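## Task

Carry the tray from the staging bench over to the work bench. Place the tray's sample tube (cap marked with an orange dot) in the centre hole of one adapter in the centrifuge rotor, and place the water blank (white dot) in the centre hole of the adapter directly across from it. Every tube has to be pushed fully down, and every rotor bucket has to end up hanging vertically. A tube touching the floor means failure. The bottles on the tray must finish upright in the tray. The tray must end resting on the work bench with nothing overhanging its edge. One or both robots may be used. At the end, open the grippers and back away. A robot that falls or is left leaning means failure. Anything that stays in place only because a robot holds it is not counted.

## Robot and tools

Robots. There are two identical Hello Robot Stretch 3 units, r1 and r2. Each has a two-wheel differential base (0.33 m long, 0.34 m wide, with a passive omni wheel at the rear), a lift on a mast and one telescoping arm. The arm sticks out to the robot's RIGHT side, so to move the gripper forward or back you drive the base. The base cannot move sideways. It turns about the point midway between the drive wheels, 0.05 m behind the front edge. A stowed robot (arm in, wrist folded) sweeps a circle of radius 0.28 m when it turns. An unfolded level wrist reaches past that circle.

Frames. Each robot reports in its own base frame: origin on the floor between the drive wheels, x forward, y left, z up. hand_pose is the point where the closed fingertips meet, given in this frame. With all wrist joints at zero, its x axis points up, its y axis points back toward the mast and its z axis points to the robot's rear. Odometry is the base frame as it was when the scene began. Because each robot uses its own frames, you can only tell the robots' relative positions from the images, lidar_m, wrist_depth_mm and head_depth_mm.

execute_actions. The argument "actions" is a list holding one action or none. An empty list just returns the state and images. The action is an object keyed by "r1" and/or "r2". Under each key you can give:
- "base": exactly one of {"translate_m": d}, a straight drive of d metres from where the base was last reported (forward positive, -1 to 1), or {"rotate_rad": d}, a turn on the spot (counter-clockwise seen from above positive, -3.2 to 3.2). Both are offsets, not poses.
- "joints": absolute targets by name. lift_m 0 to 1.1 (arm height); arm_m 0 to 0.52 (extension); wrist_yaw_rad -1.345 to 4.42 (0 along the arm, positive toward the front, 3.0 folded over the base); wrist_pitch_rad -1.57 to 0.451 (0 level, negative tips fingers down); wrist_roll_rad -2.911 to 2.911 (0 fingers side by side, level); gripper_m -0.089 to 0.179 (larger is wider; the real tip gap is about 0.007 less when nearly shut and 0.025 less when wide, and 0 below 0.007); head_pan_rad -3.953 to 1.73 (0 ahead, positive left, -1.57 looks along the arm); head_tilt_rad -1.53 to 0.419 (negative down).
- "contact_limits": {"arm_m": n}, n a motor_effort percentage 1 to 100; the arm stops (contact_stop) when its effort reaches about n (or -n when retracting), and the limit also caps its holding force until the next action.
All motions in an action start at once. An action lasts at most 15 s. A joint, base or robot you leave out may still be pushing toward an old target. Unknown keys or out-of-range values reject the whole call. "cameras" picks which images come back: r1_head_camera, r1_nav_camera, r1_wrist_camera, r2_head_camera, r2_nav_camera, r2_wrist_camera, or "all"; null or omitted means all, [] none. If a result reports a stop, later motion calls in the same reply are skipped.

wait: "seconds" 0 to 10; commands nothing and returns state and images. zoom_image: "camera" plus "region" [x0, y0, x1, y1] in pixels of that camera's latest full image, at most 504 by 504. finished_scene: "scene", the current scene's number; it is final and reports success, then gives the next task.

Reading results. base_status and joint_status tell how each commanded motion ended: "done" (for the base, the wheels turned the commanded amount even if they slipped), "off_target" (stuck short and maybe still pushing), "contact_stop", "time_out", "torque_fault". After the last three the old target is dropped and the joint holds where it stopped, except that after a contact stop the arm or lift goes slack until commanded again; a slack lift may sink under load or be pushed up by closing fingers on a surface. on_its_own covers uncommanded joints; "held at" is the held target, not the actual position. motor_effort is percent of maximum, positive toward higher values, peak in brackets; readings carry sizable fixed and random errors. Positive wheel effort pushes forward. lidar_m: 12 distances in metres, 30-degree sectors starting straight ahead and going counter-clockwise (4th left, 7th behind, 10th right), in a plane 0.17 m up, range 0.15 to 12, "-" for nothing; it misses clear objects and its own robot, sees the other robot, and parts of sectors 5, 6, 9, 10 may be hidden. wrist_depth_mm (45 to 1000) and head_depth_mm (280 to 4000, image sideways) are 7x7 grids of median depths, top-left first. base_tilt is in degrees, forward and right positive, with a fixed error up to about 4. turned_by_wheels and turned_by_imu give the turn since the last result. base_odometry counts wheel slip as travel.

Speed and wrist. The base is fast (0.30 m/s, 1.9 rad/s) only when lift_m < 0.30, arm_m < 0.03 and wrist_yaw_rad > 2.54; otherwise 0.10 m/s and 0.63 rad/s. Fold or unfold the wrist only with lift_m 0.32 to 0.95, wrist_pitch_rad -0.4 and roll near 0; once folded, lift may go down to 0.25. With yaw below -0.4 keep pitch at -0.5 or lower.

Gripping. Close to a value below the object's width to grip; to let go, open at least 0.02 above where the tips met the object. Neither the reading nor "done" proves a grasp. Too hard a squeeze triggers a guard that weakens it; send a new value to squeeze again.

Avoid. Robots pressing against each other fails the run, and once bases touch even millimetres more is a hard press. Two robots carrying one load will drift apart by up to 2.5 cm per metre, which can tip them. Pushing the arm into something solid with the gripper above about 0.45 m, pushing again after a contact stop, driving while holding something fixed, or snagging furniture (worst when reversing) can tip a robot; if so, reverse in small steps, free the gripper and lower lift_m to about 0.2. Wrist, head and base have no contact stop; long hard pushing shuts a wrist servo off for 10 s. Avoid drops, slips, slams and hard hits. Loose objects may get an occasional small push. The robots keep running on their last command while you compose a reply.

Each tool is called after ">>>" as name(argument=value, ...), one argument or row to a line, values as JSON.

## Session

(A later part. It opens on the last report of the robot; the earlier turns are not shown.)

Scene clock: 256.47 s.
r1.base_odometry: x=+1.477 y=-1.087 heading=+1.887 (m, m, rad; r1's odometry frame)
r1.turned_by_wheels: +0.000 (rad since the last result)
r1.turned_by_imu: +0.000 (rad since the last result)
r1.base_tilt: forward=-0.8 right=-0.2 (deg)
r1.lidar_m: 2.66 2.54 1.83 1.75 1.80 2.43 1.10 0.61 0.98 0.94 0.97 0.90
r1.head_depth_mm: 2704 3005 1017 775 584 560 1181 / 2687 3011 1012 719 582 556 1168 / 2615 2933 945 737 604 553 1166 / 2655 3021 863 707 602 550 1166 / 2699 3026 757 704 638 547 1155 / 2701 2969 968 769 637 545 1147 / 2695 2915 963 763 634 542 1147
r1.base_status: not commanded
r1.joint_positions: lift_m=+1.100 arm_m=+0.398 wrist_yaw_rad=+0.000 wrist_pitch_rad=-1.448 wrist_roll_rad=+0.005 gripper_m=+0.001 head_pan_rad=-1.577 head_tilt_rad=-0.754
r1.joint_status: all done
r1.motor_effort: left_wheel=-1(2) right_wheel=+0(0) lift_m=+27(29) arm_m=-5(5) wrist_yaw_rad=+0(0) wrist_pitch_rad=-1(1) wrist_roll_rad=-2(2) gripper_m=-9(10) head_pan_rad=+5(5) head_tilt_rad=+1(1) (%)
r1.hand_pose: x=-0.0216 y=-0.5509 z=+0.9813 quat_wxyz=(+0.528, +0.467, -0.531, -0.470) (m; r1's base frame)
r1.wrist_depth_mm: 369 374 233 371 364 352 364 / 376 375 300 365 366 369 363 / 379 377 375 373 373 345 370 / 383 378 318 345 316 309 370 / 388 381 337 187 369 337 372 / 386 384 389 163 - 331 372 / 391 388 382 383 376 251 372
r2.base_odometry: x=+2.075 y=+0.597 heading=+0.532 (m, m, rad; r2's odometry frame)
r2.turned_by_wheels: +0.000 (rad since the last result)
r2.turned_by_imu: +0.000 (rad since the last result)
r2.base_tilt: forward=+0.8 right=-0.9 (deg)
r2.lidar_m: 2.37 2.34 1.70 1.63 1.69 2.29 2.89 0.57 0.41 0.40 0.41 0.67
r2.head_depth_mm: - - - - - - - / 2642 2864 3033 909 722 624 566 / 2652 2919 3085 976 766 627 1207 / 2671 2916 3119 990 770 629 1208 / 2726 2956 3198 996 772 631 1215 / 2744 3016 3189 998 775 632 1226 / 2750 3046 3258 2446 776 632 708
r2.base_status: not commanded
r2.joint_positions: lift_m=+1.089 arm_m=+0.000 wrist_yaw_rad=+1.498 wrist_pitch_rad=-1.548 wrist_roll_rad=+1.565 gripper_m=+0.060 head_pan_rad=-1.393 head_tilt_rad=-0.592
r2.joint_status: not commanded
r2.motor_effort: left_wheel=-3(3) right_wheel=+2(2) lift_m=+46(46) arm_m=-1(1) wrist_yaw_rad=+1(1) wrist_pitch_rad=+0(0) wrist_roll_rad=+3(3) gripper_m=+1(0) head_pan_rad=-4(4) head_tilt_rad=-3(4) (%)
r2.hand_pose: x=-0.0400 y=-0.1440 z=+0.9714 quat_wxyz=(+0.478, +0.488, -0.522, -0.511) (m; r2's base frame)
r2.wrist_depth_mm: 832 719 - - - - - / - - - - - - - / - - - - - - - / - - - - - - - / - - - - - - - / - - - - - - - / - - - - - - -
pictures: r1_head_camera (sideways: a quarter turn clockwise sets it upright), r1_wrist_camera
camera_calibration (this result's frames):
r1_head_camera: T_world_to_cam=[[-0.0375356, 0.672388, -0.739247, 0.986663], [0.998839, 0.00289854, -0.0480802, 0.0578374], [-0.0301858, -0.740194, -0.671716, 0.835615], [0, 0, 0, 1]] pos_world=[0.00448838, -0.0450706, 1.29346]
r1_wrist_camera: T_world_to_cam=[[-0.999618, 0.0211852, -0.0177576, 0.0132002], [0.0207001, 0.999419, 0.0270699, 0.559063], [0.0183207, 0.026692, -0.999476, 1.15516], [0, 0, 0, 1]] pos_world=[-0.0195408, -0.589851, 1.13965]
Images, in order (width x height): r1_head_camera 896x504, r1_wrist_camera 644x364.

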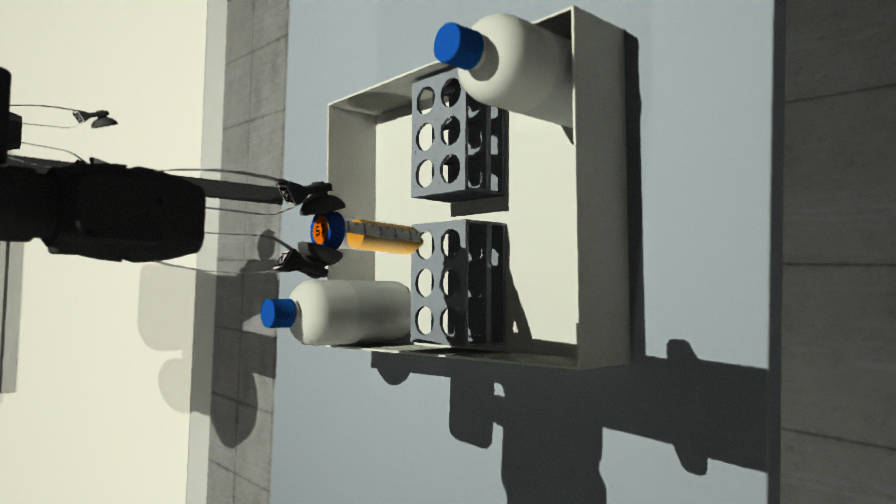

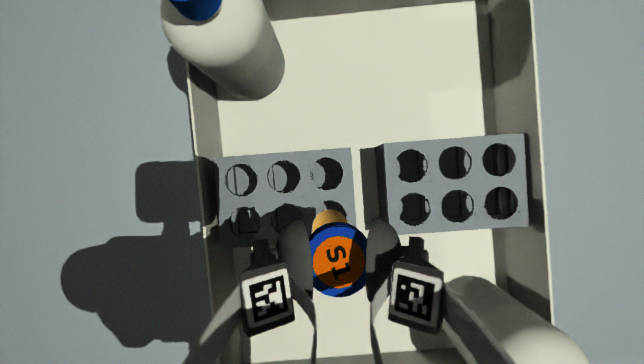

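>>> execute_actions(
  actions=[
    {"r1":{"base":{"translate_m":-1.0},"joints":{"arm_m":0.41}},"r2":{"base":{"translate_m":-0.3}}},
  ],
  cameras=["r1_head_camera"],
)

>>> execute_actions(
  actions=[
    {"r1":{"base":{"translate_m":-0.171},"joints":{"arm_m":0.376,"lift_m":1.06,"head_tilt_rad":-0.9}}},
  ],
  cameras=["r1_wrist_camera","r1_head_camera"],
)

Scene clock: 268.80 s.
r1.base_odometry: x=+1.788 y=-2.037 heading=+1.887 (m, m, rad; r1's odometry frame)
r1.turned_by_wheels: +0.000 (rad since the last result)
r1.turned_by_imu: -0.001 (rad since the last result)
r1.base_tilt: forward=-0.7 right=-0.3 (deg)
r1.lidar_m: 1.88 2.51 1.81 1.73 1.79 1.70 1.62 0.41 0.29 0.28 0.29 0.39
r1.head_depth_mm: 730 830 902 811 661 560 684 / 728 828 910 802 678 558 680 / 723 845 920 793 672 556 678 / 722 845 898 786 649 555 675 / 728 824 896 805 585 553 672 / 740 863 900 742 584 551 670 / 2702 2946 2384 1888 627 558 693
r1.base_status: done
r1.joint_positions: lift_m=+1.100 arm_m=+0.410 wrist_yaw_rad=+0.000 wrist_pitch_rad=-1.448 wrist_roll_rad=+0.005 gripper_m=+0.001 head_pan_rad=-1.577 head_tilt_rad=-0.754
r1.joint_status: all done
r1.motor_effort: left_wheel=-2(4) right_wheel=+1(3) lift_m=+27(27) arm_m=+4(5) wrist_yaw_rad=+0(0) wrist_pitch_rad=-1(1) wrist_roll_rad=-2(2) gripper_m=-10(10) head_pan_rad=+5(5) head_tilt_rad=+2(1) (%)
r1.hand_pose: x=-0.0216 y=-0.5621 z=+0.9813 quat_wxyz=(+0.528, +0.467, -0.531, -0.470) (m; r1's base frame)
r1.wrist_depth_mm: - 329 332 419 419 373 323 / - 329 370 390 391 389 333 / - 334 404 370 392 387 353 / - 339 398 396 367 391 367 / - 342 401 187 393 374 354 / - 338 347 163 - 383 330 / 593 679 341 413 419 365 334
r2.base_odometry: x=+1.816 y=+0.444 heading=+0.532 (m, m, rad; r2's odometry frame)
r2.turned_by_wheels: +0.000 (rad since the last result)
r2.turned_by_imu: +0.000 (rad since the last result)
r2.base_tilt: forward=+0.6 right=-0.9 (deg)
r2.lidar_m: 2.66 2.34 1.70 1.63 1.68 2.28 2.59 0.58 0.42 0.40 0.42 0.56
r2.head_depth_mm: - - - - - - - / 2652 2861 3075 1027 742 625 565 / 2640 2866 3111 731 737 627 1206 / 2696 2922 3148 988 743 627 1207 / 2705 2971 3113 943 747 627 1235 / 2748 3009 3195 960 747 630 1235 / 2769 3043 3215 1002 777 631 1266
r2.base_status: done
r2.joint_positions: lift_m=+1.089 arm_m=+0.000 wrist_yaw_rad=+1.498 wrist_pitch_rad=-1.548 wrist_roll_rad=+1.565 gripper_m=+0.060 head_pan_rad=-1.393 head_tilt_rad=-0.592
r2.joint_status: not commanded
r2.motor_effort: left_wheel=-3(8) right_wheel=+2(2) lift_m=+47(46) arm_m=-1(1) wrist_yaw_rad=+1(2) wrist_pitch_rad=+0(0) wrist_roll_rad=+3(3) gripper_m=+0(1) head_pan_rad=-4(4) head_tilt_rad=-3(2) (%)
r2.hand_pose: x=-0.0400 y=-0.1440 z=+0.9714 quat_wxyz=(+0.478, +0.488, -0.522, -0.511) (m; r2's base frame)
r2.wrist_depth_mm: 899 - - - - - 917 / - - - - - - - / - - - - - - - / - - - - - - - / - - - - - - - / - - - - - - - / - - - - - - -
pictures: r1_head_camera (sideways: a quarter turn clockwise sets it upright)
camera_calibration (this result's frames):
r1_head_camera: T_world_to_cam=[[-0.0375355, 0.672388, -0.739247, 0.986663], [0.998839, 0.00289842, -0.0480802, 0.0578374], [-0.0301859, -0.740194, -0.671716, 0.835615], [0, 0, 0, 1]] pos_world=[0.00448837, -0.0450706, 1.29346]
Images, in order (width x height): r1_head_camera 896x504.

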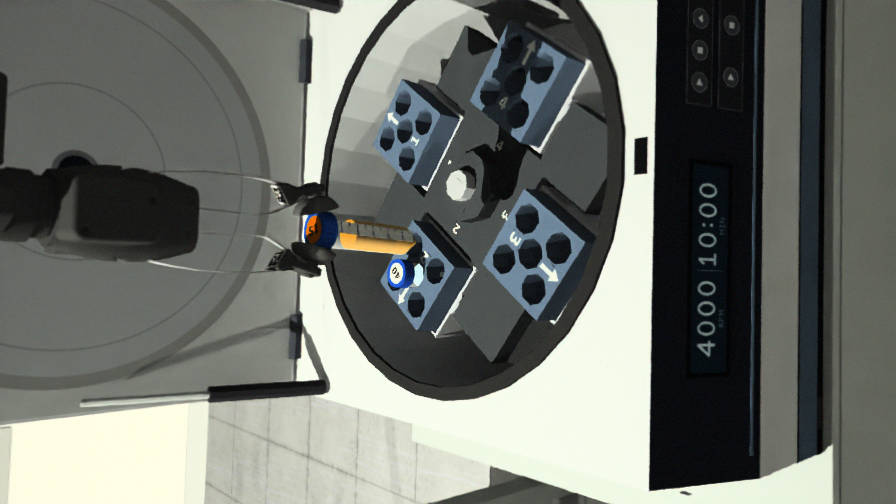

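Scene clock: 271.47 s.
r1.base_odometry: x=+1.841 y=-2.200 heading=+1.887 (m, m, rad; r1's odometry frame)
r1.turned_by_wheels: +0.000 (rad since the last result)
r1.turned_by_imu: +0.000 (rad since the last result)
r1.base_tilt: forward=-0.7 right=-0.3 (deg)
r1.lidar_m: 2.06 2.51 1.80 1.72 1.77 1.51 1.45 0.41 0.30 0.28 0.29 0.39
r1.head_depth_mm: 2838 2544 2061 1724 806 760 1151 / 769 2294 768 626 574 733 1111 / - 876 812 625 571 725 1105 / 769 877 776 683 568 725 1104 / 769 873 816 695 565 722 1099 / 770 862 787 680 565 720 1092 / 769 854 798 670 563 715 1095
r1.base_status: done
r1.joint_positions: lift_m=+1.060 arm_m=+0.376 wrist_yaw_rad=+0.000 wrist_pitch_rad=-1.448 wrist_roll_rad=+0.005 gripper_m=+0.001 head_pan_rad=-1.577 head_tilt_rad=-0.889
r1.joint_status: all done
r1.motor_effort: left_wheel=-2(4) right_wheel=+1(2) lift_m=+21(24) arm_m=-5(6) wrist_yaw_rad=+0(0) wrist_pitch_rad=-1(1) wrist_roll_rad=-2(2) gripper_m=-10(10) head_pan_rad=+5(5) head_tilt_rad=-4(13) (%)
r1.hand_pose: x=-0.0216 y=-0.5289 z=+0.9416 quat_wxyz=(+0.528, +0.467, -0.531, -0.470) (m; r1's base frame)
r1.wrist_depth_mm: 341 346 354 332 323 285 - / 340 329 351 349 367 287 - / 375 353 335 354 350 287 - / 366 359 354 355 397 288 - / 369 344 354 188 333 294 - / 341 339 359 162 - 292 - / 304 354 387 349 293 295 -
r2.base_odometry: x=+1.816 y=+0.444 heading=+0.532 (m, m, rad; r2's odometry frame)
r2.turned_by_wheels: +0.000 (rad since the last result)
r2.turned_by_imu: +0.000 (rad since the last result)
r2.base_tilt: forward=+0.6 right=-0.8 (deg)
r2.lidar_m: 2.66 2.35 1.70 1.63 1.68 2.28 2.59 0.58 0.42 0.40 0.42 0.56
r2.head_depth_mm: - - - - - - - / 2632 2882 3096 1029 740 625 567 / 2668 2903 3112 732 737 628 1203 / 2678 2938 3158 988 743 628 1203 / 2700 2955 3110 938 748 629 1231 / 2710 2988 3200 957 751 632 1243 / 2789 3015 3214 1002 777 631 1267
r2.base_status: not commanded
r2.joint_positions: lift_m=+1.089 arm_m=+0.000 wrist_yaw_rad=+1.498 wrist_pitch_rad=-1.548 wrist_roll_rad=+1.565 gripper_m=+0.060 head_pan_rad=-1.393 head_tilt_rad=-0.592
r2.joint_status: not commanded
r2.motor_effort: left_wheel=-2(3) right_wheel=+2(2) lift_m=+46(47) arm_m=-1(1) wrist_yaw_rad=+1(1) wrist_pitch_rad=+0(0) wrist_roll_rad=+3(3) gripper_m=+1(0) head_pan_rad=-4(4) head_tilt_rad=-3(3) (%)
r2.hand_pose: x=-0.0400 y=-0.1440 z=+0.9714 quat_wxyz=(+0.478, +0.488, -0.522, -0.511) (m; r2's base frame)
r2.wrist_depth_mm: 895 - - - - - 917 / - - - - - - - / - - - - - - - / - - - - - - - / - - - - - - - / - - - - - - - / - - - - - - -
pictures: r1_head_camera (sideways: a quarter turn clockwise sets it upright), r1_wrist_camera
camera_calibration (this result's frames):
r1_head_camera: T_world_to_cam=[[-0.0369696, 0.765527, -0.642341, 0.860377], [0.998878, 0.00927511, -0.0464361, 0.0556886], [-0.0295903, -0.643337, -0.765011, 0.956946], [0, 0, 0, 1]] pos_world=[0.00449807, -0.0435201, 1.28732]
r1_wrist_camera: T_world_to_cam=[[-0.999618, 0.0211852, -0.0177576, 0.0120289], [0.0207002, 0.999419, 0.0270698, 0.538156], [0.0183207, 0.0266919, -0.999476, 1.11487], [0, 0, 0, 1]] pos_world=[-0.0195408, -0.567856, 1.09993]
Images, in order (width x height): r1_head_camera 896x504, r1_wrist_camera 644x364.

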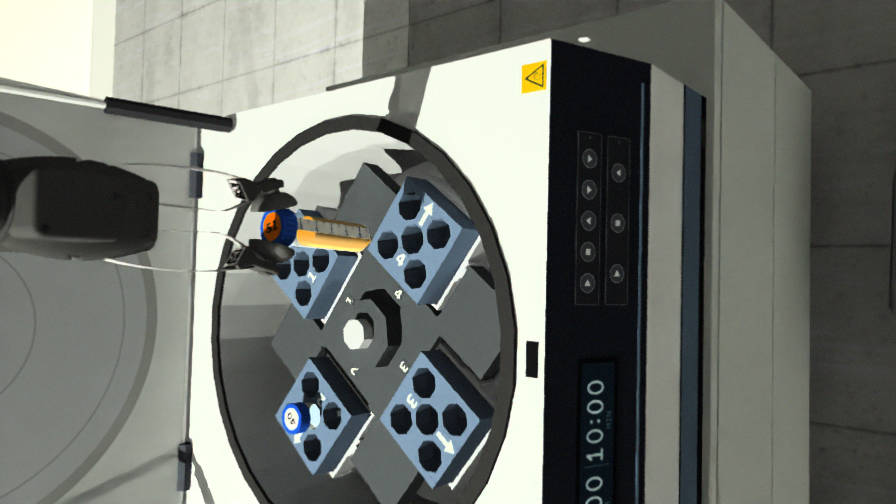

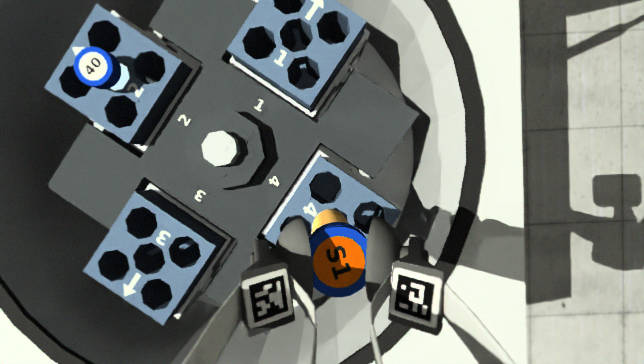

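>>> execute_actions(
  actions=[
    {"r1":{"joints":{"lift_m":1.01}}},
  ],
  cameras=["r1_wrist_camera","r1_head_camera"],
)

>>> execute_actions(
  actions=[
    {"r1":{"joints":{"lift_m":0.975}}},
  ],
  cameras=["r1_wrist_camera","r1_head_camera"],
)

Scene clock: 274.07 s.
r1.base_odometry: x=+1.841 y=-2.200 heading=+1.887 (m, m, rad; r1's odometry frame)
r1.turned_by_wheels: +0.000 (rad since the last result)
r1.turned_by_imu: +0.000 (rad since the last result)
r1.base_tilt: forward=-0.7 right=-0.3 (deg)
r1.lidar_m: 2.06 2.51 1.80 1.72 1.78 1.51 1.45 0.41 0.30 0.28 0.29 0.40
r1.head_depth_mm: 2913 2548 2051 1708 807 763 1153 / 801 2307 770 628 574 731 1115 / - 859 811 625 569 725 1105 / 753 854 790 681 567 725 1104 / 769 875 813 695 565 721 1100 / 771 864 784 679 564 718 1095 / 768 856 801 671 563 717 1096
r1.base_status: not commanded
r1.joint_positions: lift_m=+1.010 arm_m=+0.376 wrist_yaw_rad=+0.000 wrist_pitch_rad=-1.448 wrist_roll_rad=+0.005 gripper_m=+0.001 head_pan_rad=-1.577 head_tilt_rad=-0.889
r1.joint_status: all done
r1.motor_effort: left_wheel=-1(2) right_wheel=+1(0) lift_m=+21(19) arm_m=-5(5) wrist_yaw_rad=+0(0) wrist_pitch_rad=-1(1) wrist_roll_rad=-2(2) gripper_m=-11(9) head_pan_rad=+5(5) head_tilt_rad=-4(5) (%)
r1.hand_pose: x=-0.0216 y=-0.5289 z=+0.8916 quat_wxyz=(+0.528, +0.467, -0.531, -0.470) (m; r1's base frame)
r1.wrist_depth_mm: 273 301 297 290 324 234 - / 282 297 303 298 325 237 - / 309 308 284 305 304 238 - / 312 310 304 302 349 241 - / 333 288 307 188 308 239 - / 308 282 309 163 - 242 - / 303 314 333 349 244 245 -
r2.base_odometry: x=+1.816 y=+0.444 heading=+0.532 (m, m, rad; r2's odometry frame)
r2.turned_by_wheels: +0.000 (rad since the last result)
r2.turned_by_imu: +0.000 (rad since the last result)
r2.base_tilt: forward=+0.7 right=-0.8 (deg)
r2.lidar_m: 2.66 2.35 1.69 1.63 1.68 2.27 2.59 0.58 0.42 0.40 0.42 0.56
r2.head_depth_mm: - - - - - - - / 2643 2868 3078 1029 740 627 566 / 2650 2910 3103 730 740 628 1200 / 2676 2959 3170 989 746 627 1209 / 2714 2952 3142 941 748 628 1239 / 2753 3000 3183 956 749 630 1237 / 2750 3001 3280 1001 774 633 1269
r2.base_status: not commanded
r2.joint_positions: lift_m=+1.089 arm_m=+0.000 wrist_yaw_rad=+1.498 wrist_pitch_rad=-1.548 wrist_roll_rad=+1.565 gripper_m=+0.060 head_pan_rad=-1.393 head_tilt_rad=-0.592
r2.joint_status: not commanded
r2.motor_effort: left_wheel=-3(3) right_wheel=+2(2) lift_m=+47(47) arm_m=-1(1) wrist_yaw_rad=+1(0) wrist_pitch_rad=+0(0) wrist_roll_rad=+3(3) gripper_m=+1(1) head_pan_rad=-4(4) head_tilt_rad=-3(2) (%)
r2.hand_pose: x=-0.0400 y=-0.1440 z=+0.9714 quat_wxyz=(+0.478, +0.488, -0.522, -0.511) (m; r2's base frame)
r2.wrist_depth_mm: 890 - - - - - 905 / - - - - - - - / - - - - - - - / - - - - - - - / - - - - - - - / - - - - - - - / - - - - - - -
pictures: r1_head_camera (sideways: a quarter turn clockwise sets it upright), r1_wrist_camera
camera_calibration (this result's frames):
r1_head_camera: T_world_to_cam=[[-0.0369697, 0.765527, -0.642341, 0.860377], [0.998878, 0.00927523, -0.0464361, 0.0556886], [-0.0295903, -0.643337, -0.765011, 0.956946], [0, 0, 0, 1]] pos_world=[0.00449807, -0.0435201, 1.28732]
r1_wrist_camera: T_world_to_cam=[[-0.999618, 0.0211852, -0.0177576, 0.0111408], [0.0207001, 0.999419, 0.0270699, 0.539506], [0.0183207, 0.026692, -0.999476, 1.06489], [0, 0, 0, 1]] pos_world=[-0.0195408, -0.567853, 1.04992]
Images, in order (width x height): r1_head_camera 896x504, r1_wrist_camera 644x364.

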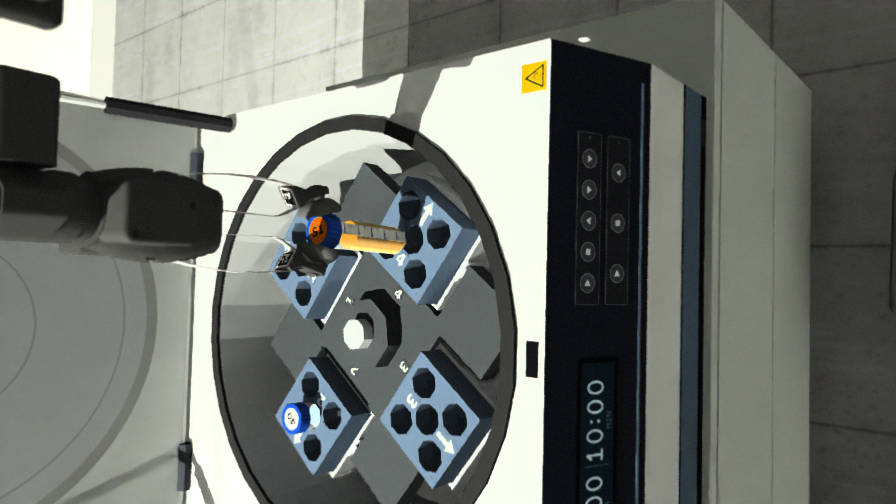

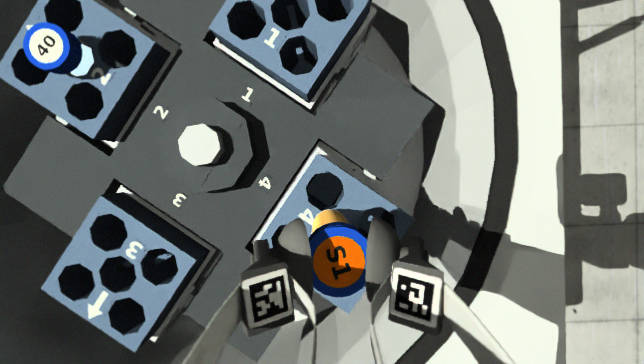

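Scene clock: 275.20 s.
r1.base_odometry: x=+1.841 y=-2.200 heading=+1.887 (m, m, rad; r1's odometry frame)
r1.turned_by_wheels: +0.000 (rad since the last result)
r1.turned_by_imu: +0.000 (rad since the last result)
r1.base_tilt: forward=-0.7 right=-0.3 (deg)
r1.lidar_m: 2.06 2.50 1.80 1.73 1.78 1.51 1.45 0.41 0.30 0.28 0.29 0.39
r1.head_depth_mm: - 2476 2048 1712 807 761 1155 / - 2304 770 628 573 732 1112 / - 861 814 624 570 727 1109 / 762 875 813 682 567 724 1100 / 769 876 813 695 565 721 1100 / 770 865 784 679 564 717 1096 / 768 855 801 671 563 716 1093
r1.base_status: not commanded
r1.joint_positions: lift_m=+0.975 arm_m=+0.376 wrist_yaw_rad=+0.000 wrist_pitch_rad=-1.449 wrist_roll_rad=+0.005 gripper_m=+0.001 head_pan_rad=-1.577 head_tilt_rad=-0.889
r1.joint_status: all done
r1.motor_effort: left_wheel=-1(2) right_wheel=+0(2) lift_m=+21(20) arm_m=-5(7) wrist_yaw_rad=+0(0) wrist_pitch_rad=-1(2) wrist_roll_rad=-2(2) gripper_m=-9(10) head_pan_rad=+5(4) head_tilt_rad=-4(4) (%)
r1.hand_pose: x=-0.0216 y=-0.5286 z=+0.8566 quat_wxyz=(+0.528, +0.467, -0.530, -0.470) (m; r1's base frame)
r1.wrist_depth_mm: 243 265 245 255 314 204 202 / 245 268 266 266 265 216 203 / 272 271 250 268 271 222 204 / 274 275 269 272 341 220 204 / 262 263 272 238 294 208 208 / 255 257 273 162 - 206 206 / 254 275 276 335 241 208 208
r2.base_odometry: x=+1.816 y=+0.444 heading=+0.532 (m, m, rad; r2's odometry frame)
r2.turned_by_wheels: +0.000 (rad since the last result)
r2.turned_by_imu: +0.000 (rad since the last result)
r2.base_tilt: forward=+0.7 right=-0.8 (deg)
r2.lidar_m: 2.67 2.35 1.70 1.63 1.68 2.27 2.59 0.58 0.42 0.40 0.41 0.56
r2.head_depth_mm: - - - - - - - / 2640 2886 3078 1028 740 624 566 / 2658 2907 3102 731 739 627 1205 / 2671 2924 3136 992 744 629 1212 / 2698 2951 3135 940 749 629 1239 / 2751 2994 3171 957 747 630 1238 / 2741 3036 3195 1000 776 632 1268
r2.base_status: not commanded
r2.joint_positions: lift_m=+1.089 arm_m=+0.000 wrist_yaw_rad=+1.498 wrist_pitch_rad=-1.548 wrist_roll_rad=+1.565 gripper_m=+0.060 head_pan_rad=-1.393 head_tilt_rad=-0.592
r2.joint_status: not commanded
r2.motor_effort: left_wheel=-3(3) right_wheel=+2(2) lift_m=+46(46) arm_m=-1(1) wrist_yaw_rad=+1(1) wrist_pitch_rad=+0(0) wrist_roll_rad=+3(3) gripper_m=+1(1) head_pan_rad=-4(4) head_tilt_rad=-3(3) (%)
r2.hand_pose: x=-0.0400 y=-0.1440 z=+0.9714 quat_wxyz=(+0.478, +0.488, -0.522, -0.511) (m; r2's base frame)
r2.wrist_depth_mm: 902 - - - - - 917 / - - - - - - - / - - - - - - - / - - - - - - - / - - - - - - - / - - - - - - - / - - - - - - -
pictures: r1_head_camera (sideways: a quarter turn clockwise sets it upright), r1_wrist_camera
camera_calibration (this result's frames):
r1_head_camera: T_world_to_cam=[[-0.0369697, 0.765527, -0.642341, 0.860377], [0.998878, 0.00927524, -0.0464361, 0.0556886], [-0.0295903, -0.643337, -0.765011, 0.956946], [0, 0, 0, 1]] pos_world=[0.00449807, -0.0435201, 1.28732]
r1_wrist_camera: T_world_to_cam=[[-0.999618, 0.0212014, -0.0177362, 0.0105042], [0.0206984, 0.999391, 0.028077, 0.53931], [0.0183207, 0.0276991, -0.999448, 1.03042], [0, 0, 0, 1]] pos_world=[-0.0195407, -0.567746, 1.0149]
Images, in order (width x height): r1_head_camera 896x504, r1_wrist_camera 644x364.

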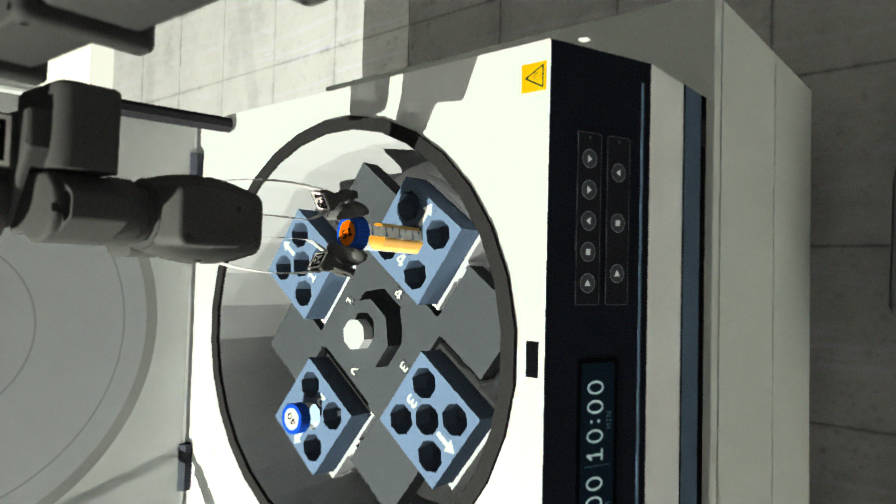

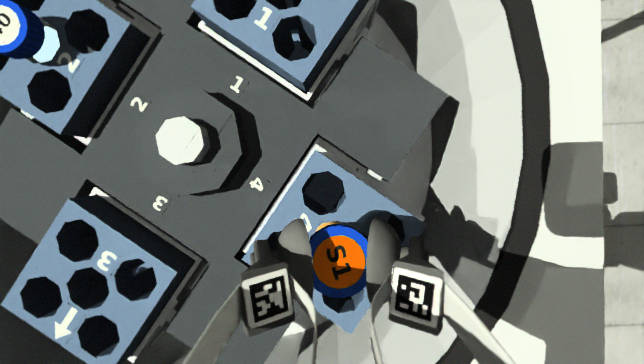

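>>> execute_actions(
  actions=[
    {"r1":{"joints":{"arm_m":0.369,"lift_m":0.972}}},
  ],
  cameras=["r1_wrist_camera"],
)

>>> execute_actions(
  actions=[
    {"r1":{"joints":{"lift_m":0.94}}},
  ],
  cameras=["r1_wrist_camera","r1_head_camera"],
)

>>> execute_actions(
  actions=[
    {"r1":{"joints":{"gripper_m":0.06}}},
  ],
  cameras=["r1_wrist_camera","r1_head_camera"],
)

>>> execute_actions(
  actions=[
    {"r1":{"joints":{"lift_m":1.0}}},
  ],
  cameras=["r1_wrist_camera","r1_head_camera"],
)

Scene clock: 278.60 s.
r1.base_odometry: x=+1.841 y=-2.200 heading=+1.887 (m, m, rad; r1's odometry frame)
r1.turned_by_wheels: +0.000 (rad since the last result)
r1.turned_by_imu: +0.000 (rad since the last result)
r1.base_tilt: forward=-0.8 right=-0.2 (deg)
r1.lidar_m: 2.07 2.50 1.80 1.73 1.78 1.51 1.45 0.41 0.30 0.28 0.29 0.39
r1.head_depth_mm: - 2454 2044 1720 807 759 1152 / - 2303 770 627 574 734 1114 / - 863 816 624 570 725 1106 / 761 875 809 682 569 725 1106 / 770 874 813 695 566 722 1101 / 769 863 786 679 564 717 1097 / 770 855 800 670 563 716 1094
r1.base_status: not commanded
r1.joint_positions: lift_m=+0.972 arm_m=+0.369 wrist_yaw_rad=+0.000 wrist_pitch_rad=-1.449 wrist_roll_rad=+0.005 gripper_m=+0.001 head_pan_rad=-1.577 head_tilt_rad=-0.889
r1.joint_status: all done
r1.motor_effort: left_wheel=-1(2) right_wheel=+0(1) lift_m=+21(21) arm_m=-5(5) wrist_yaw_rad=+0(1) wrist_pitch_rad=-1(1) wrist_roll_rad=-2(2) gripper_m=-10(10) head_pan_rad=+5(5) head_tilt_rad=-4(4) (%)
r1.hand_pose: x=-0.0216 y=-0.5216 z=+0.8536 quat_wxyz=(+0.528, +0.467, -0.530, -0.470) (m; r1's base frame)
r1.wrist_depth_mm: 241 265 255 257 318 208 198 / 244 266 265 265 265 220 198 / 270 247 247 264 261 221 201 / 272 268 269 243 332 216 203 / 254 254 270 191 290 205 203 / 250 254 273 163 - 205 205 / 257 278 274 330 232 205 203
r2.base_odometry: x=+1.816 y=+0.444 heading=+0.532 (m, m, rad; r2's odometry frame)
r2.turned_by_wheels: +0.000 (rad since the last result)
r2.turned_by_imu: +0.000 (rad since the last result)
r2.base_tilt: forward=+0.7 right=-1.0 (deg)
r2.lidar_m: 2.66 2.35 1.70 1.63 1.69 2.27 2.59 0.58 0.42 0.40 0.42 0.56
r2.head_depth_mm: - - - - - - - / 2614 2853 3044 1025 742 624 566 / 2639 2908 3118 730 740 627 1209 / 2687 2911 3134 986 745 628 1205 / 2723 2934 3146 947 746 630 1233 / 2733 2988 3217 959 749 631 1239 / 2748 3017 3251 1000 777 631 1268
r2.base_status: not commanded
r2.joint_positions: lift_m=+1.089 arm_m=+0.000 wrist_yaw_rad=+1.498 wrist_pitch_rad=-1.548 wrist_roll_rad=+1.565 gripper_m=+0.060 head_pan_rad=-1.393 head_tilt_rad=-0.592
r2.joint_status: not commanded
r2.motor_effort: left_wheel=-2(3) right_wheel=+2(2) lift_m=+46(47) arm_m=-1(1) wrist_yaw_rad=+1(1) wrist_pitch_rad=+0(0) wrist_roll_rad=+3(3) gripper_m=+1(1) head_pan_rad=-4(4) head_tilt_rad=-3(3) (%)
r2.hand_pose: x=-0.0400 y=-0.1440 z=+0.9714 quat_wxyz=(+0.478, +0.488, -0.522, -0.511) (m; r2's base frame)
r2.wrist_depth_mm: 908 - - - - - 909 / - - - - - - - / - - - - - - - / - - - - - - - / - - - - - - - / - - - - - - - / - - - - - - -
pictures: r1_wrist_camera
camera_calibration (this result's frames):
r1_wrist_camera: T_world_to_cam=[[-0.999618, 0.0212039, -0.0177362, 0.0103039], [0.0207009, 0.999391, 0.0280789, 0.532405], [0.0183208, 0.027701, -0.999448, 1.02722], [0, 0, 0, 1]] pos_world=[-0.0195408, -0.560755, 1.01189]
Images, in order (width x height): r1_wrist_camera 644x364.

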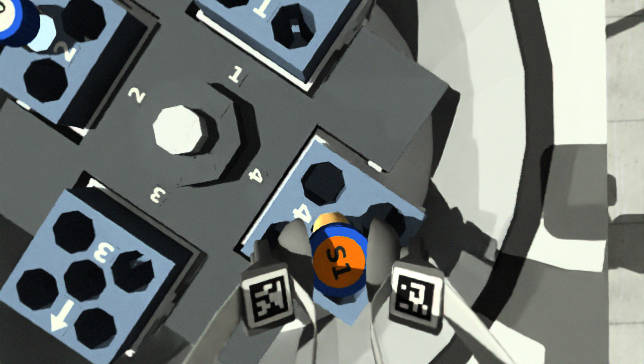

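Scene clock: 279.70 s.
r1.base_odometry: x=+1.841 y=-2.200 heading=+1.887 (m, m, rad; r1's odometry frame)
r1.turned_by_wheels: +0.000 (rad since the last result)
r1.turned_by_imu: +0.000 (rad since the last result)
r1.base_tilt: forward=-0.7 right=-0.2 (deg)
r1.lidar_m: 2.07 2.51 1.80 1.73 1.78 1.52 1.45 0.41 0.30 0.28 0.29 0.39
r1.head_depth_mm: - - 2048 1687 807 761 1156 / - 2381 768 627 574 733 1114 / - 873 813 621 571 725 1112 / 768 875 803 682 569 725 1108 / 769 872 816 696 565 722 1104 / 770 864 786 680 564 718 1092 / 771 857 800 671 563 716 1093
r1.base_status: not commanded
r1.joint_positions: lift_m=+0.940 arm_m=+0.369 wrist_yaw_rad=+0.000 wrist_pitch_rad=-1.449 wrist_roll_rad=+0.005 gripper_m=+0.001 head_pan_rad=-1.577 head_tilt_rad=-0.889
r1.joint_status: all done
r1.motor_effort: left_wheel=-1(1) right_wheel=+1(1) lift_m=+20(22) arm_m=-5(5) wrist_yaw_rad=+0(0) wrist_pitch_rad=+0(1) wrist_roll_rad=-2(2) gripper_m=-10(10) head_pan_rad=+5(5) head_tilt_rad=-4(5) (%)
r1.hand_pose: x=-0.0216 y=-0.5216 z=+0.8216 quat_wxyz=(+0.528, +0.467, -0.530, -0.470) (m; r1's base frame)
r1.wrist_depth_mm: 211 231 232 232 282 207 165 / 224 233 232 232 229 220 168 / 237 208 228 235 232 224 169 / 238 237 235 209 310 216 169 / 214 239 236 189 266 204 172 / 217 231 239 161 - 186 171 / 216 242 242 297 231 172 173
r2.base_odometry: x=+1.816 y=+0.444 heading=+0.532 (m, m, rad; r2's odometry frame)
r2.turned_by_wheels: +0.000 (rad since the last result)
r2.turned_by_imu: +0.000 (rad since the last result)
r2.base_tilt: forward=+0.6 right=-0.9 (deg)
r2.lidar_m: 2.67 2.35 1.70 1.63 1.68 2.28 2.59 0.58 0.42 0.40 0.41 0.56
r2.head_depth_mm: - - - - - - - / 2650 2848 3110 1026 740 626 565 / 2680 2901 3119 732 739 625 1212 / 2670 2947 3144 987 745 629 1203 / 2730 2968 3134 940 745 629 1238 / 2750 3014 3244 959 750 630 1236 / 2750 2995 3203 1003 775 635 1263
r2.base_status: not commanded
r2.joint_positions: lift_m=+1.089 arm_m=+0.000 wrist_yaw_rad=+1.498 wrist_pitch_rad=-1.548 wrist_roll_rad=+1.565 gripper_m=+0.060 head_pan_rad=-1.393 head_tilt_rad=-0.592
r2.joint_status: not commanded
r2.motor_effort: left_wheel=-3(3) right_wheel=+2(2) lift_m=+47(47) arm_m=-1(1) wrist_yaw_rad=+3(2) wrist_pitch_rad=+0(0) wrist_roll_rad=+3(3) gripper_m=+1(0) head_pan_rad=-4(4) head_tilt_rad=-3(3) (%)
r2.hand_pose: x=-0.0400 y=-0.1440 z=+0.9714 quat_wxyz=(+0.478, +0.488, -0.522, -0.511) (m; r2's base frame)
r2.wrist_depth_mm: 898 - - - - - 920 / - - - - - - - / - - - - - - - / - - - - - - - / - - - - - - - / - - - - - - - / - - - - - - -
pictures: r1_head_camera (sideways: a quarter turn clockwise sets it upright), r1_wrist_camera
camera_calibration (this result's frames):
r1_head_camera: T_world_to_cam=[[-0.0369697, 0.765539, -0.642327, 0.860359], [0.998878, 0.00927606, -0.0464359, 0.0556882], [-0.0295902, -0.643323, -0.765023, 0.956961], [0, 0, 0, 1]] pos_world=[0.00449808, -0.0435199, 1.28731]
r1_wrist_camera: T_world_to_cam=[[-0.999618, 0.0212013, -0.0177355, 0.00973424], [0.0206978, 0.999391, 0.0281095, 0.53326], [0.0183206, 0.0277317, -0.999448, 0.995264], [0, 0, 0, 1]] pos_world=[-0.0195407, -0.560742, 0.979898]
Images, in order (width x height): r1_head_camera 896x504, r1_wrist_camera 644x364.

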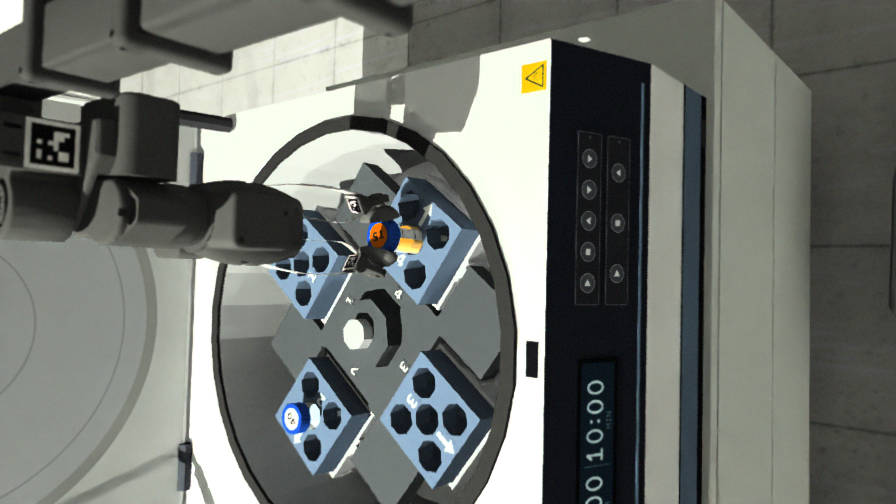

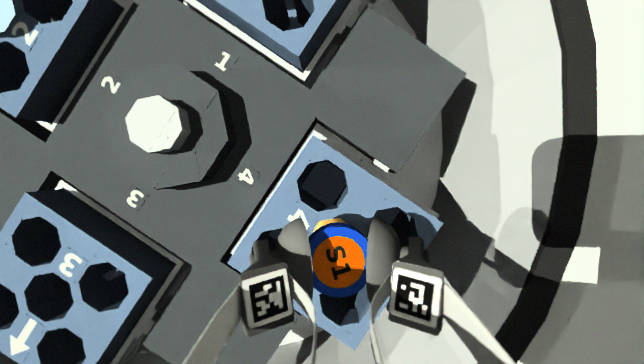

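Scene clock: 280.77 s.
r1.base_odometry: x=+1.841 y=-2.200 heading=+1.887 (m, m, rad; r1's odometry frame)
r1.turned_by_wheels: +0.000 (rad since the last result)
r1.turned_by_imu: +0.000 (rad since the last result)
r1.base_tilt: forward=-0.7 right=-0.3 (deg)
r1.lidar_m: 2.06 2.50 1.80 1.72 1.78 1.52 1.45 0.41 0.30 0.28 0.29 0.40
r1.head_depth_mm: - - 2058 1682 808 763 1151 / - 2350 769 627 574 733 1112 / - 877 812 620 570 725 1107 / 769 876 805 681 567 725 1108 / 769 874 814 695 565 723 1097 / 768 862 785 681 566 720 1094 / 769 856 800 670 564 715 1093
r1.base_status: not commanded
r1.joint_positions: lift_m=+0.940 arm_m=+0.369 wrist_yaw_rad=+0.000 wrist_pitch_rad=-1.449 wrist_roll_rad=+0.005 gripper_m=+0.060 head_pan_rad=-1.577 head_tilt_rad=-0.889
r1.joint_status: all done
r1.motor_effort: left_wheel=-1(0) right_wheel=+1(1) lift_m=+21(21) arm_m=-6(5) wrist_yaw_rad=+0(0) wrist_pitch_rad=+0(1) wrist_roll_rad=-2(2) gripper_m=+1(82) head_pan_rad=+5(5) head_tilt_rad=-4(4) (%)
r1.hand_pose: x=-0.0216 y=-0.5216 z=+0.8216 quat_wxyz=(+0.528, +0.467, -0.530, -0.470) (m; r1's base frame)
r1.wrist_depth_mm: 209 232 231 232 281 207 166 / 224 234 232 234 231 220 167 / 239 207 229 231 234 222 168 / 239 236 236 209 312 215 168 / 214 239 239 207 275 204 172 / 217 234 241 211 210 178 170 / 217 241 241 284 237 174 172
r2.base_odometry: x=+1.816 y=+0.444 heading=+0.532 (m, m, rad; r2's odometry frame)
r2.turned_by_wheels: +0.000 (rad since the last result)
r2.turned_by_imu: +0.000 (rad since the last result)
r2.base_tilt: forward=+0.7 right=-0.8 (deg)
r2.lidar_m: 2.67 2.35 1.69 1.63 1.68 2.27 2.59 0.58 0.42 0.40 0.42 0.56
r2.head_depth_mm: - - - - - - - / 2626 2872 3089 1023 741 625 567 / 2668 2905 3126 729 738 629 1205 / 2694 2949 3117 985 745 627 1212 / 2685 2965 3168 945 745 630 1239 / 2744 2999 3215 959 750 630 1240 / 2755 2981 3201 1000 776 633 1271
r2.base_status: not commanded
r2.joint_positions: lift_m=+1.089 arm_m=+0.000 wrist_yaw_rad=+1.498 wrist_pitch_rad=-1.548 wrist_roll_rad=+1.565 gripper_m=+0.060 head_pan_rad=-1.393 head_tilt_rad=-0.592
r2.joint_status: not commanded
r2.motor_effort: left_wheel=-3(2) right_wheel=+2(2) lift_m=+46(46) arm_m=-1(1) wrist_yaw_rad=+1(1) wrist_pitch_rad=+0(0) wrist_roll_rad=+3(3) gripper_m=+0(1) head_pan_rad=-4(4) head_tilt_rad=-2(3) (%)
r2.hand_pose: x=-0.0400 y=-0.1440 z=+0.9714 quat_wxyz=(+0.478, +0.488, -0.522, -0.511) (m; r2's base frame)
r2.wrist_depth_mm: 900 - - - - - 918 / - - - - - - - / - - - - - - - / - - - - - - - / - - - - - - - / - - - - - - - / - - - - - - -
pictures: r1_head_camera (sideways: a quarter turn clockwise sets it upright), r1_wrist_camera
camera_calibration (this result's frames):
r1_head_camera: T_world_to_cam=[[-0.0369696, 0.765539, -0.642327, 0.860359], [0.998878, 0.00927594, -0.0464359, 0.0556882], [-0.0295902, -0.643323, -0.765023, 0.956961], [0, 0, 0, 1]] pos_world=[0.00449807, -0.0435199, 1.28731]
r1_wrist_camera: T_world_to_cam=[[-0.999618, 0.0212043, -0.0177356, 0.00973579], [0.0207008, 0.99939, 0.0281096, 0.53326], [0.0183208, 0.0277317, -0.999447, 0.995261], [0, 0, 0, 1]] pos_world=[-0.0195408, -0.560742, 0.979894]
Images, in order (width x height): r1_head_camera 896x504, r1_wrist_camera 644x364.

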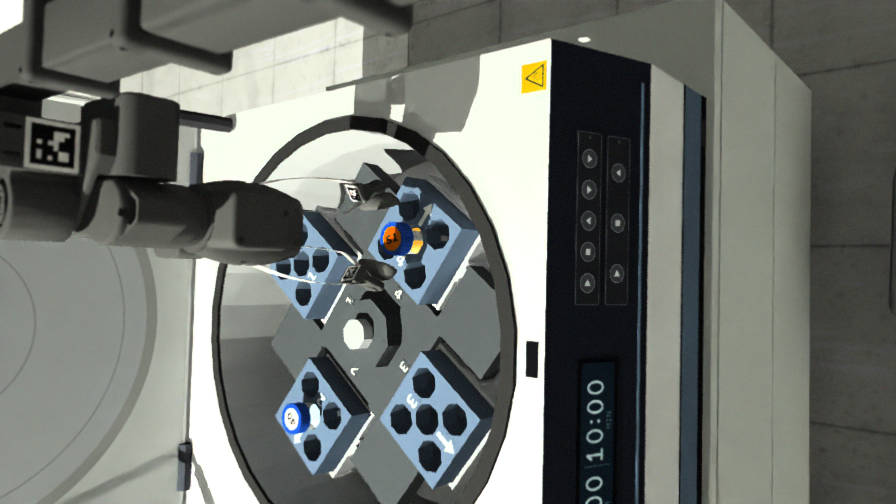

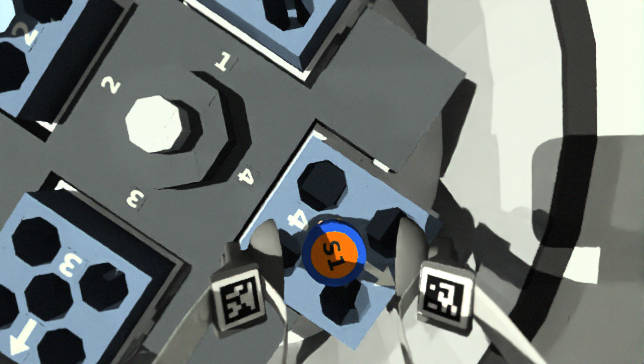

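Scene clock: 282.13 s.
r1.base_odometry: x=+1.841 y=-2.200 heading=+1.887 (m, m, rad; r1's odometry frame)
r1.turned_by_wheels: +0.000 (rad since the last result)
r1.turned_by_imu: +0.000 (rad since the last result)
r1.base_tilt: forward=-0.7 right=-0.2 (deg)
r1.lidar_m: 2.07 2.50 1.81 1.72 1.78 1.52 1.45 0.42 0.30 0.28 0.29 0.39
r1.head_depth_mm: 2922 2563 2056 1711 807 761 1153 / 818 2298 768 625 574 732 1111 / - 860 805 625 570 724 1110 / 761 861 816 681 568 726 1102 / 769 874 813 697 566 722 1101 / 769 864 786 679 565 720 1096 / 769 855 798 670 563 716 1089
r1.base_status: not commanded
r1.joint_positions: lift_m=+1.000 arm_m=+0.369 wrist_yaw_rad=+0.000 wrist_pitch_rad=-1.449 wrist_roll_rad=+0.005 gripper_m=+0.060 head_pan_rad=-1.577 head_tilt_rad=-0.889
r1.joint_status: all done
r1.motor_effort: left_wheel=-1(2) right_wheel=+0(0) lift_m=+26(28) arm_m=-6(4) wrist_yaw_rad=+0(0) wrist_pitch_rad=-1(1) wrist_roll_rad=-2(2) gripper_m=+1(0) head_pan_rad=+4(4) head_tilt_rad=-4(3) (%)
r1.hand_pose: x=-0.0216 y=-0.5216 z=+0.8813 quat_wxyz=(+0.528, +0.467, -0.530, -0.470) (m; r1's base frame)
r1.wrist_depth_mm: 263 293 291 272 329 227 - / 272 293 294 293 291 228 - / 296 297 274 295 312 228 - / 298 295 295 272 356 231 - / 310 278 298 263 292 230 - / 282 279 302 294 348 231 - / 298 306 342 335 240 234 -
r2.base_odometry: x=+1.816 y=+0.444 heading=+0.532 (m, m, rad; r2's odometry frame)
r2.turned_by_wheels: +0.000 (rad since the last result)
r2.turned_by_imu: +0.000 (rad since the last result)
r2.base_tilt: forward=+0.7 right=-0.7 (deg)
r2.lidar_m: 2.66 2.35 1.70 1.63 1.69 2.27 2.59 0.58 0.42 0.40 0.42 0.56
r2.head_depth_mm: - - - - - - - / 2658 2891 3062 1024 741 625 566 / 2671 2912 3080 732 739 625 1205 / 2707 2927 3125 986 746 627 1207 / 2705 2978 3125 941 748 630 1228 / 2742 3003 3209 953 749 631 1237 / 2765 3005 3247 1000 776 632 1267
r2.base_status: not commanded
r2.joint_positions: lift_m=+1.089 arm_m=+0.000 wrist_yaw_rad=+1.498 wrist_pitch_rad=-1.548 wrist_roll_rad=+1.565 gripper_m=+0.060 head_pan_rad=-1.393 head_tilt_rad=-0.592
r2.joint_status: not commanded
r2.motor_effort: left_wheel=-3(3) right_wheel=+2(2) lift_m=+47(46) arm_m=-1(1) wrist_yaw_rad=+1(2) wrist_pitch_rad=+0(0) wrist_roll_rad=+3(3) gripper_m=+0(1) head_pan_rad=-4(4) head_tilt_rad=-3(2) (%)
r2.hand_pose: x=-0.0400 y=-0.1440 z=+0.9714 quat_wxyz=(+0.478, +0.488, -0.522, -0.511) (m; r2's base frame)
r2.wrist_depth_mm: 900 - - - - - 923 / - - - - - - - / - - - - - - - / - - - - - - - / - - - - - - - / - - - - - - - / - - - - - - -
pictures: r1_head_camera (sideways: a quarter turn clockwise sets it upright), r1_wrist_camera
camera_calibration (this result's frames):
r1_head_camera: T_world_to_cam=[[-0.0369697, 0.765538, -0.642327, 0.86036], [0.998878, 0.00927605, -0.0464359, 0.0556882], [-0.0295902, -0.643323, -0.765023, 0.956961], [0, 0, 0, 1]] pos_world=[0.00449808, -0.0435199, 1.28731]
r1_wrist_camera: T_world_to_cam=[[-0.999618, 0.0212046, -0.0177356, 0.0107954], [0.020701, 0.99939, 0.0281097, 0.531581], [0.0183208, 0.0277319, -0.999447, 1.05496], [0, 0, 0, 1]] pos_world=[-0.0195408, -0.560742, 1.03963]
Images, in order (width x height): r1_head_camera 896x504, r1_wrist_camera 644x364.

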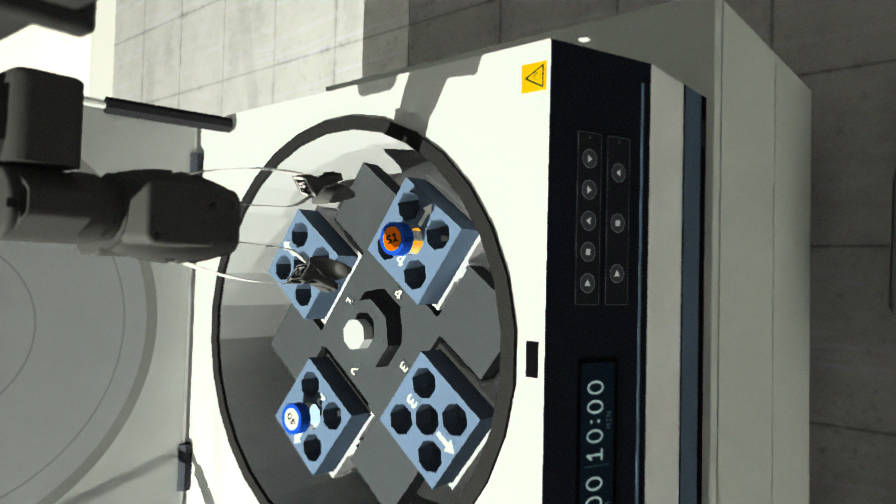

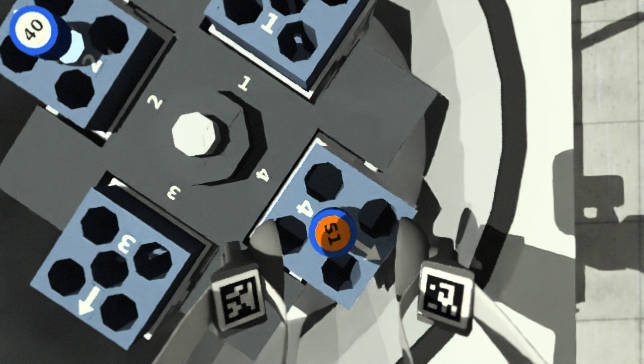

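>>> execute_actions(
  actions=[
    {"r1":{"joints":{"gripper_m":0.006,"lift_m":0.97}}},
  ],
  cameras=[],
)

>>> execute_actions(
  actions=[
    {"r1":{"joints":{"lift_m":0.934}}},
  ],
  cameras=["r1_wrist_camera"],
)

Scene clock: 284.90 s.
r1.base_odometry: x=+1.841 y=-2.200 heading=+1.887 (m, m, rad; r1's odometry frame)
r1.turned_by_wheels: +0.000 (rad since the last result)
r1.turned_by_imu: +0.000 (rad since the last result)
r1.base_tilt: forward=-0.7 right=-0.3 (deg)
r1.lidar_m: 2.06 2.51 1.81 1.72 1.78 1.51 1.45 0.42 0.30 0.28 0.29 0.40
r1.head_depth_mm: - 2466 2046 1713 805 762 1152 / - 2304 769 628 574 733 1116 / - 864 813 625 572 725 1107 / 772 874 810 680 567 726 1104 / 770 875 813 696 566 721 1099 / 769 862 786 679 565 718 1098 / 767 856 798 670 562 715 1094
r1.base_status: not commanded
r1.joint_positions: lift_m=+0.970 arm_m=+0.369 wrist_yaw_rad=+0.000 wrist_pitch_rad=-1.449 wrist_roll_rad=+0.005 gripper_m=+0.006 head_pan_rad=-1.577 head_tilt_rad=-0.889
r1.joint_status: all done
r1.motor_effort: left_wheel=-2(1) right_wheel=+0(1) lift_m=+21(23) arm_m=-5(5) wrist_yaw_rad=-1(0) wrist_pitch_rad=-1(1) wrist_roll_rad=-2(2) gripper_m=+0(79) head_pan_rad=+5(5) head_tilt_rad=-4(4) (%)
r1.hand_pose: x=-0.0216 y=-0.5216 z=+0.8516 quat_wxyz=(+0.528, +0.467, -0.530, -0.470) (m; r1's base frame)
r1.wrist_depth_mm: 239 262 251 256 314 208 195 / 243 264 262 262 258 217 197 / 265 247 246 264 265 224 199 / 268 268 265 238 333 216 199 / 254 253 269 241 296 204 201 / 256 250 268 - 253 202 201 / 252 275 272 332 246 204 202
r2.base_odometry: x=+1.816 y=+0.444 heading=+0.532 (m, m, rad; r2's odometry frame)
r2.turned_by_wheels: +0.000 (rad since the last result)
r2.turned_by_imu: +0.000 (rad since the last result)
r2.base_tilt: forward=+0.8 right=-0.8 (deg)
r2.lidar_m: 2.66 2.35 1.70 1.63 1.68 2.28 2.59 0.58 0.42 0.40 0.42 0.56
r2.head_depth_mm: - - - - - - - / 2652 2878 3092 1027 740 625 567 / 2677 2971 3100 731 737 627 1199 / 2697 2915 3137 982 743 628 1205 / 2742 2954 3097 940 749 630 1237 / 2764 3001 3173 962 749 632 1241 / 2768 3044 3203 997 776 633 1264
r2.base_status: not commanded
r2.joint_positions: lift_m=+1.089 arm_m=+0.000 wrist_yaw_rad=+1.498 wrist_pitch_rad=-1.548 wrist_roll_rad=+1.565 gripper_m=+0.060 head_pan_rad=-1.393 head_tilt_rad=-0.592
r2.joint_status: not commanded
r2.motor_effort: left_wheel=-2(3) right_wheel=+2(2) lift_m=+46(47) arm_m=-1(1) wrist_yaw_rad=+2(2) wrist_pitch_rad=+0(0) wrist_roll_rad=+3(3) gripper_m=+1(0) head_pan_rad=-4(4) head_tilt_rad=-2(3) (%)
r2.hand_pose: x=-0.0400 y=-0.1440 z=+0.9714 quat_wxyz=(+0.478, +0.488, -0.522, -0.511) (m; r2's base frame)
r2.wrist_depth_mm: 894 - - - - - 941 / - - - - - - - / - - - - - - - / - - - - - - - / - - - - - - - / - - - - - - - / - - - - - - -
pictures: none
No camera images: the call's "cameras" was empty. Leave "cameras" out to get every camera's image.

Scene clock: 286.10 s.
r1.base_odometry: x=+1.841 y=-2.200 heading=+1.887 (m, m, rad; r1's odometry frame)
r1.turned_by_wheels: +0.000 (rad since the last result)
r1.turned_by_imu: +0.000 (rad since the last result)
r1.base_tilt: forward=-0.7 right=-0.3 (deg)
r1.lidar_m: 2.06 2.51 1.80 1.73 1.77 1.52 1.45 0.41 0.30 0.28 0.29 0.40
r1.head_depth_mm: - - 2038 1679 805 762 1151 / - 2386 767 627 574 733 1116 / - 875 812 625 571 726 1109 / 768 875 808 681 567 726 1102 / 767 875 812 696 566 723 1098 / 769 865 786 679 565 717 1097 / 771 858 799 671 562 715 1090
r1.base_status: not commanded
r1.joint_positions: lift_m=+0.940 arm_m=+0.369 wrist_yaw_rad=+0.000 wrist_pitch_rad=-1.447 wrist_roll_rad=+0.005 gripper_m=+0.006 head_pan_rad=-1.577 head_tilt_rad=-0.889
r1.joint_status: lift_m contact_stop (moved -0.030 of -0.036)
r1.on_its_own: lift_m is slack since a contact_stop, until your next command for it (your +0.934 is given up)
r1.motor_effort: left_wheel=-1(2) right_wheel=+0(1) lift_m=+21(19) arm_m=-5(5) wrist_yaw_rad=+0(1) wrist_pitch_rad=-2(2) wrist_roll_rad=-2(2) gripper_m=-1(2) head_pan_rad=+5(5) head_tilt_rad=-4(5) (%)
r1.hand_pose: x=-0.0216 y=-0.5222 z=+0.8217 quat_wxyz=(+0.529, +0.467, -0.531, -0.470) (m; r1's base frame)
r1.wrist_depth_mm: 212 232 235 232 289 206 168 / 222 235 235 233 233 220 168 / 237 203 228 234 235 224 169 / 240 238 237 212 313 218 170 / 222 240 239 211 264 203 172 / 217 234 240 - 253 187 172 / 217 241 242 311 244 175 173
r2.base_odometry: x=+1.816 y=+0.444 heading=+0.532 (m, m, rad; r2's odometry frame)
r2.turned_by_wheels: +0.000 (rad since the last result)
r2.turned_by_imu: +0.000 (rad since the last result)
r2.base_tilt: forward=+0.7 right=-0.7 (deg)
r2.lidar_m: 2.66 2.35 1.70 1.62 1.68 2.27 2.59 0.58 0.42 0.40 0.41 0.56
r2.head_depth_mm: - - - - - - - / 2626 2918 3085 1028 740 625 567 / 2647 2927 3083 728 739 627 1207 / 2693 2894 3125 986 745 629 1205 / 2700 2967 3151 941 748 631 1236 / 2740 3011 3228 958 749 630 1228 / 2759 3068 3227 1001 773 631 1264
r2.base_status: not commanded
r2.joint_positions: lift_m=+1.089 arm_m=+0.000 wrist_yaw_rad=+1.498 wrist_pitch_rad=-1.548 wrist_roll_rad=+1.565 gripper_m=+0.060 head_pan_rad=-1.393 head_tilt_rad=-0.592
r2.joint_status: not commanded
r2.motor_effort: left_wheel=-3(3) right_wheel=+2(2) lift_m=+46(47) arm_m=-1(1) wrist_yaw_rad=+1(1) wrist_pitch_rad=+0(0) wrist_roll_rad=+3(3) gripper_m=+0(0) head_pan_rad=-4(5) head_tilt_rad=-3(3) (%)
r2.hand_pose: x=-0.0400 y=-0.1440 z=+0.9714 quat_wxyz=(+0.478, +0.488, -0.522, -0.511) (m; r2's base frame)
r2.wrist_depth_mm: 898 - - - - - 920 / - - - - - - - / - - - - - - - / - - - - - - - / - - - - - - - / - - - - - - - / - - - - - - -
pictures: r1_wrist_camera
camera_calibration (this result's frames):
r1_wrist_camera: T_world_to_cam=[[-0.999618, 0.0211637, -0.0177829, 0.00976699], [0.0207, 0.999451, 0.0258679, 0.535703], [0.0183206, 0.0254899, -0.999507, 0.994233], [0, 0, 0, 1]] pos_world=[-0.0195408, -0.560958, 0.980059]
Images, in order (width x height): r1_wrist_camera 644x364.

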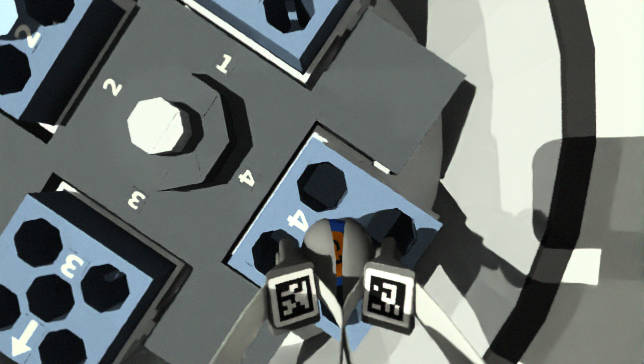

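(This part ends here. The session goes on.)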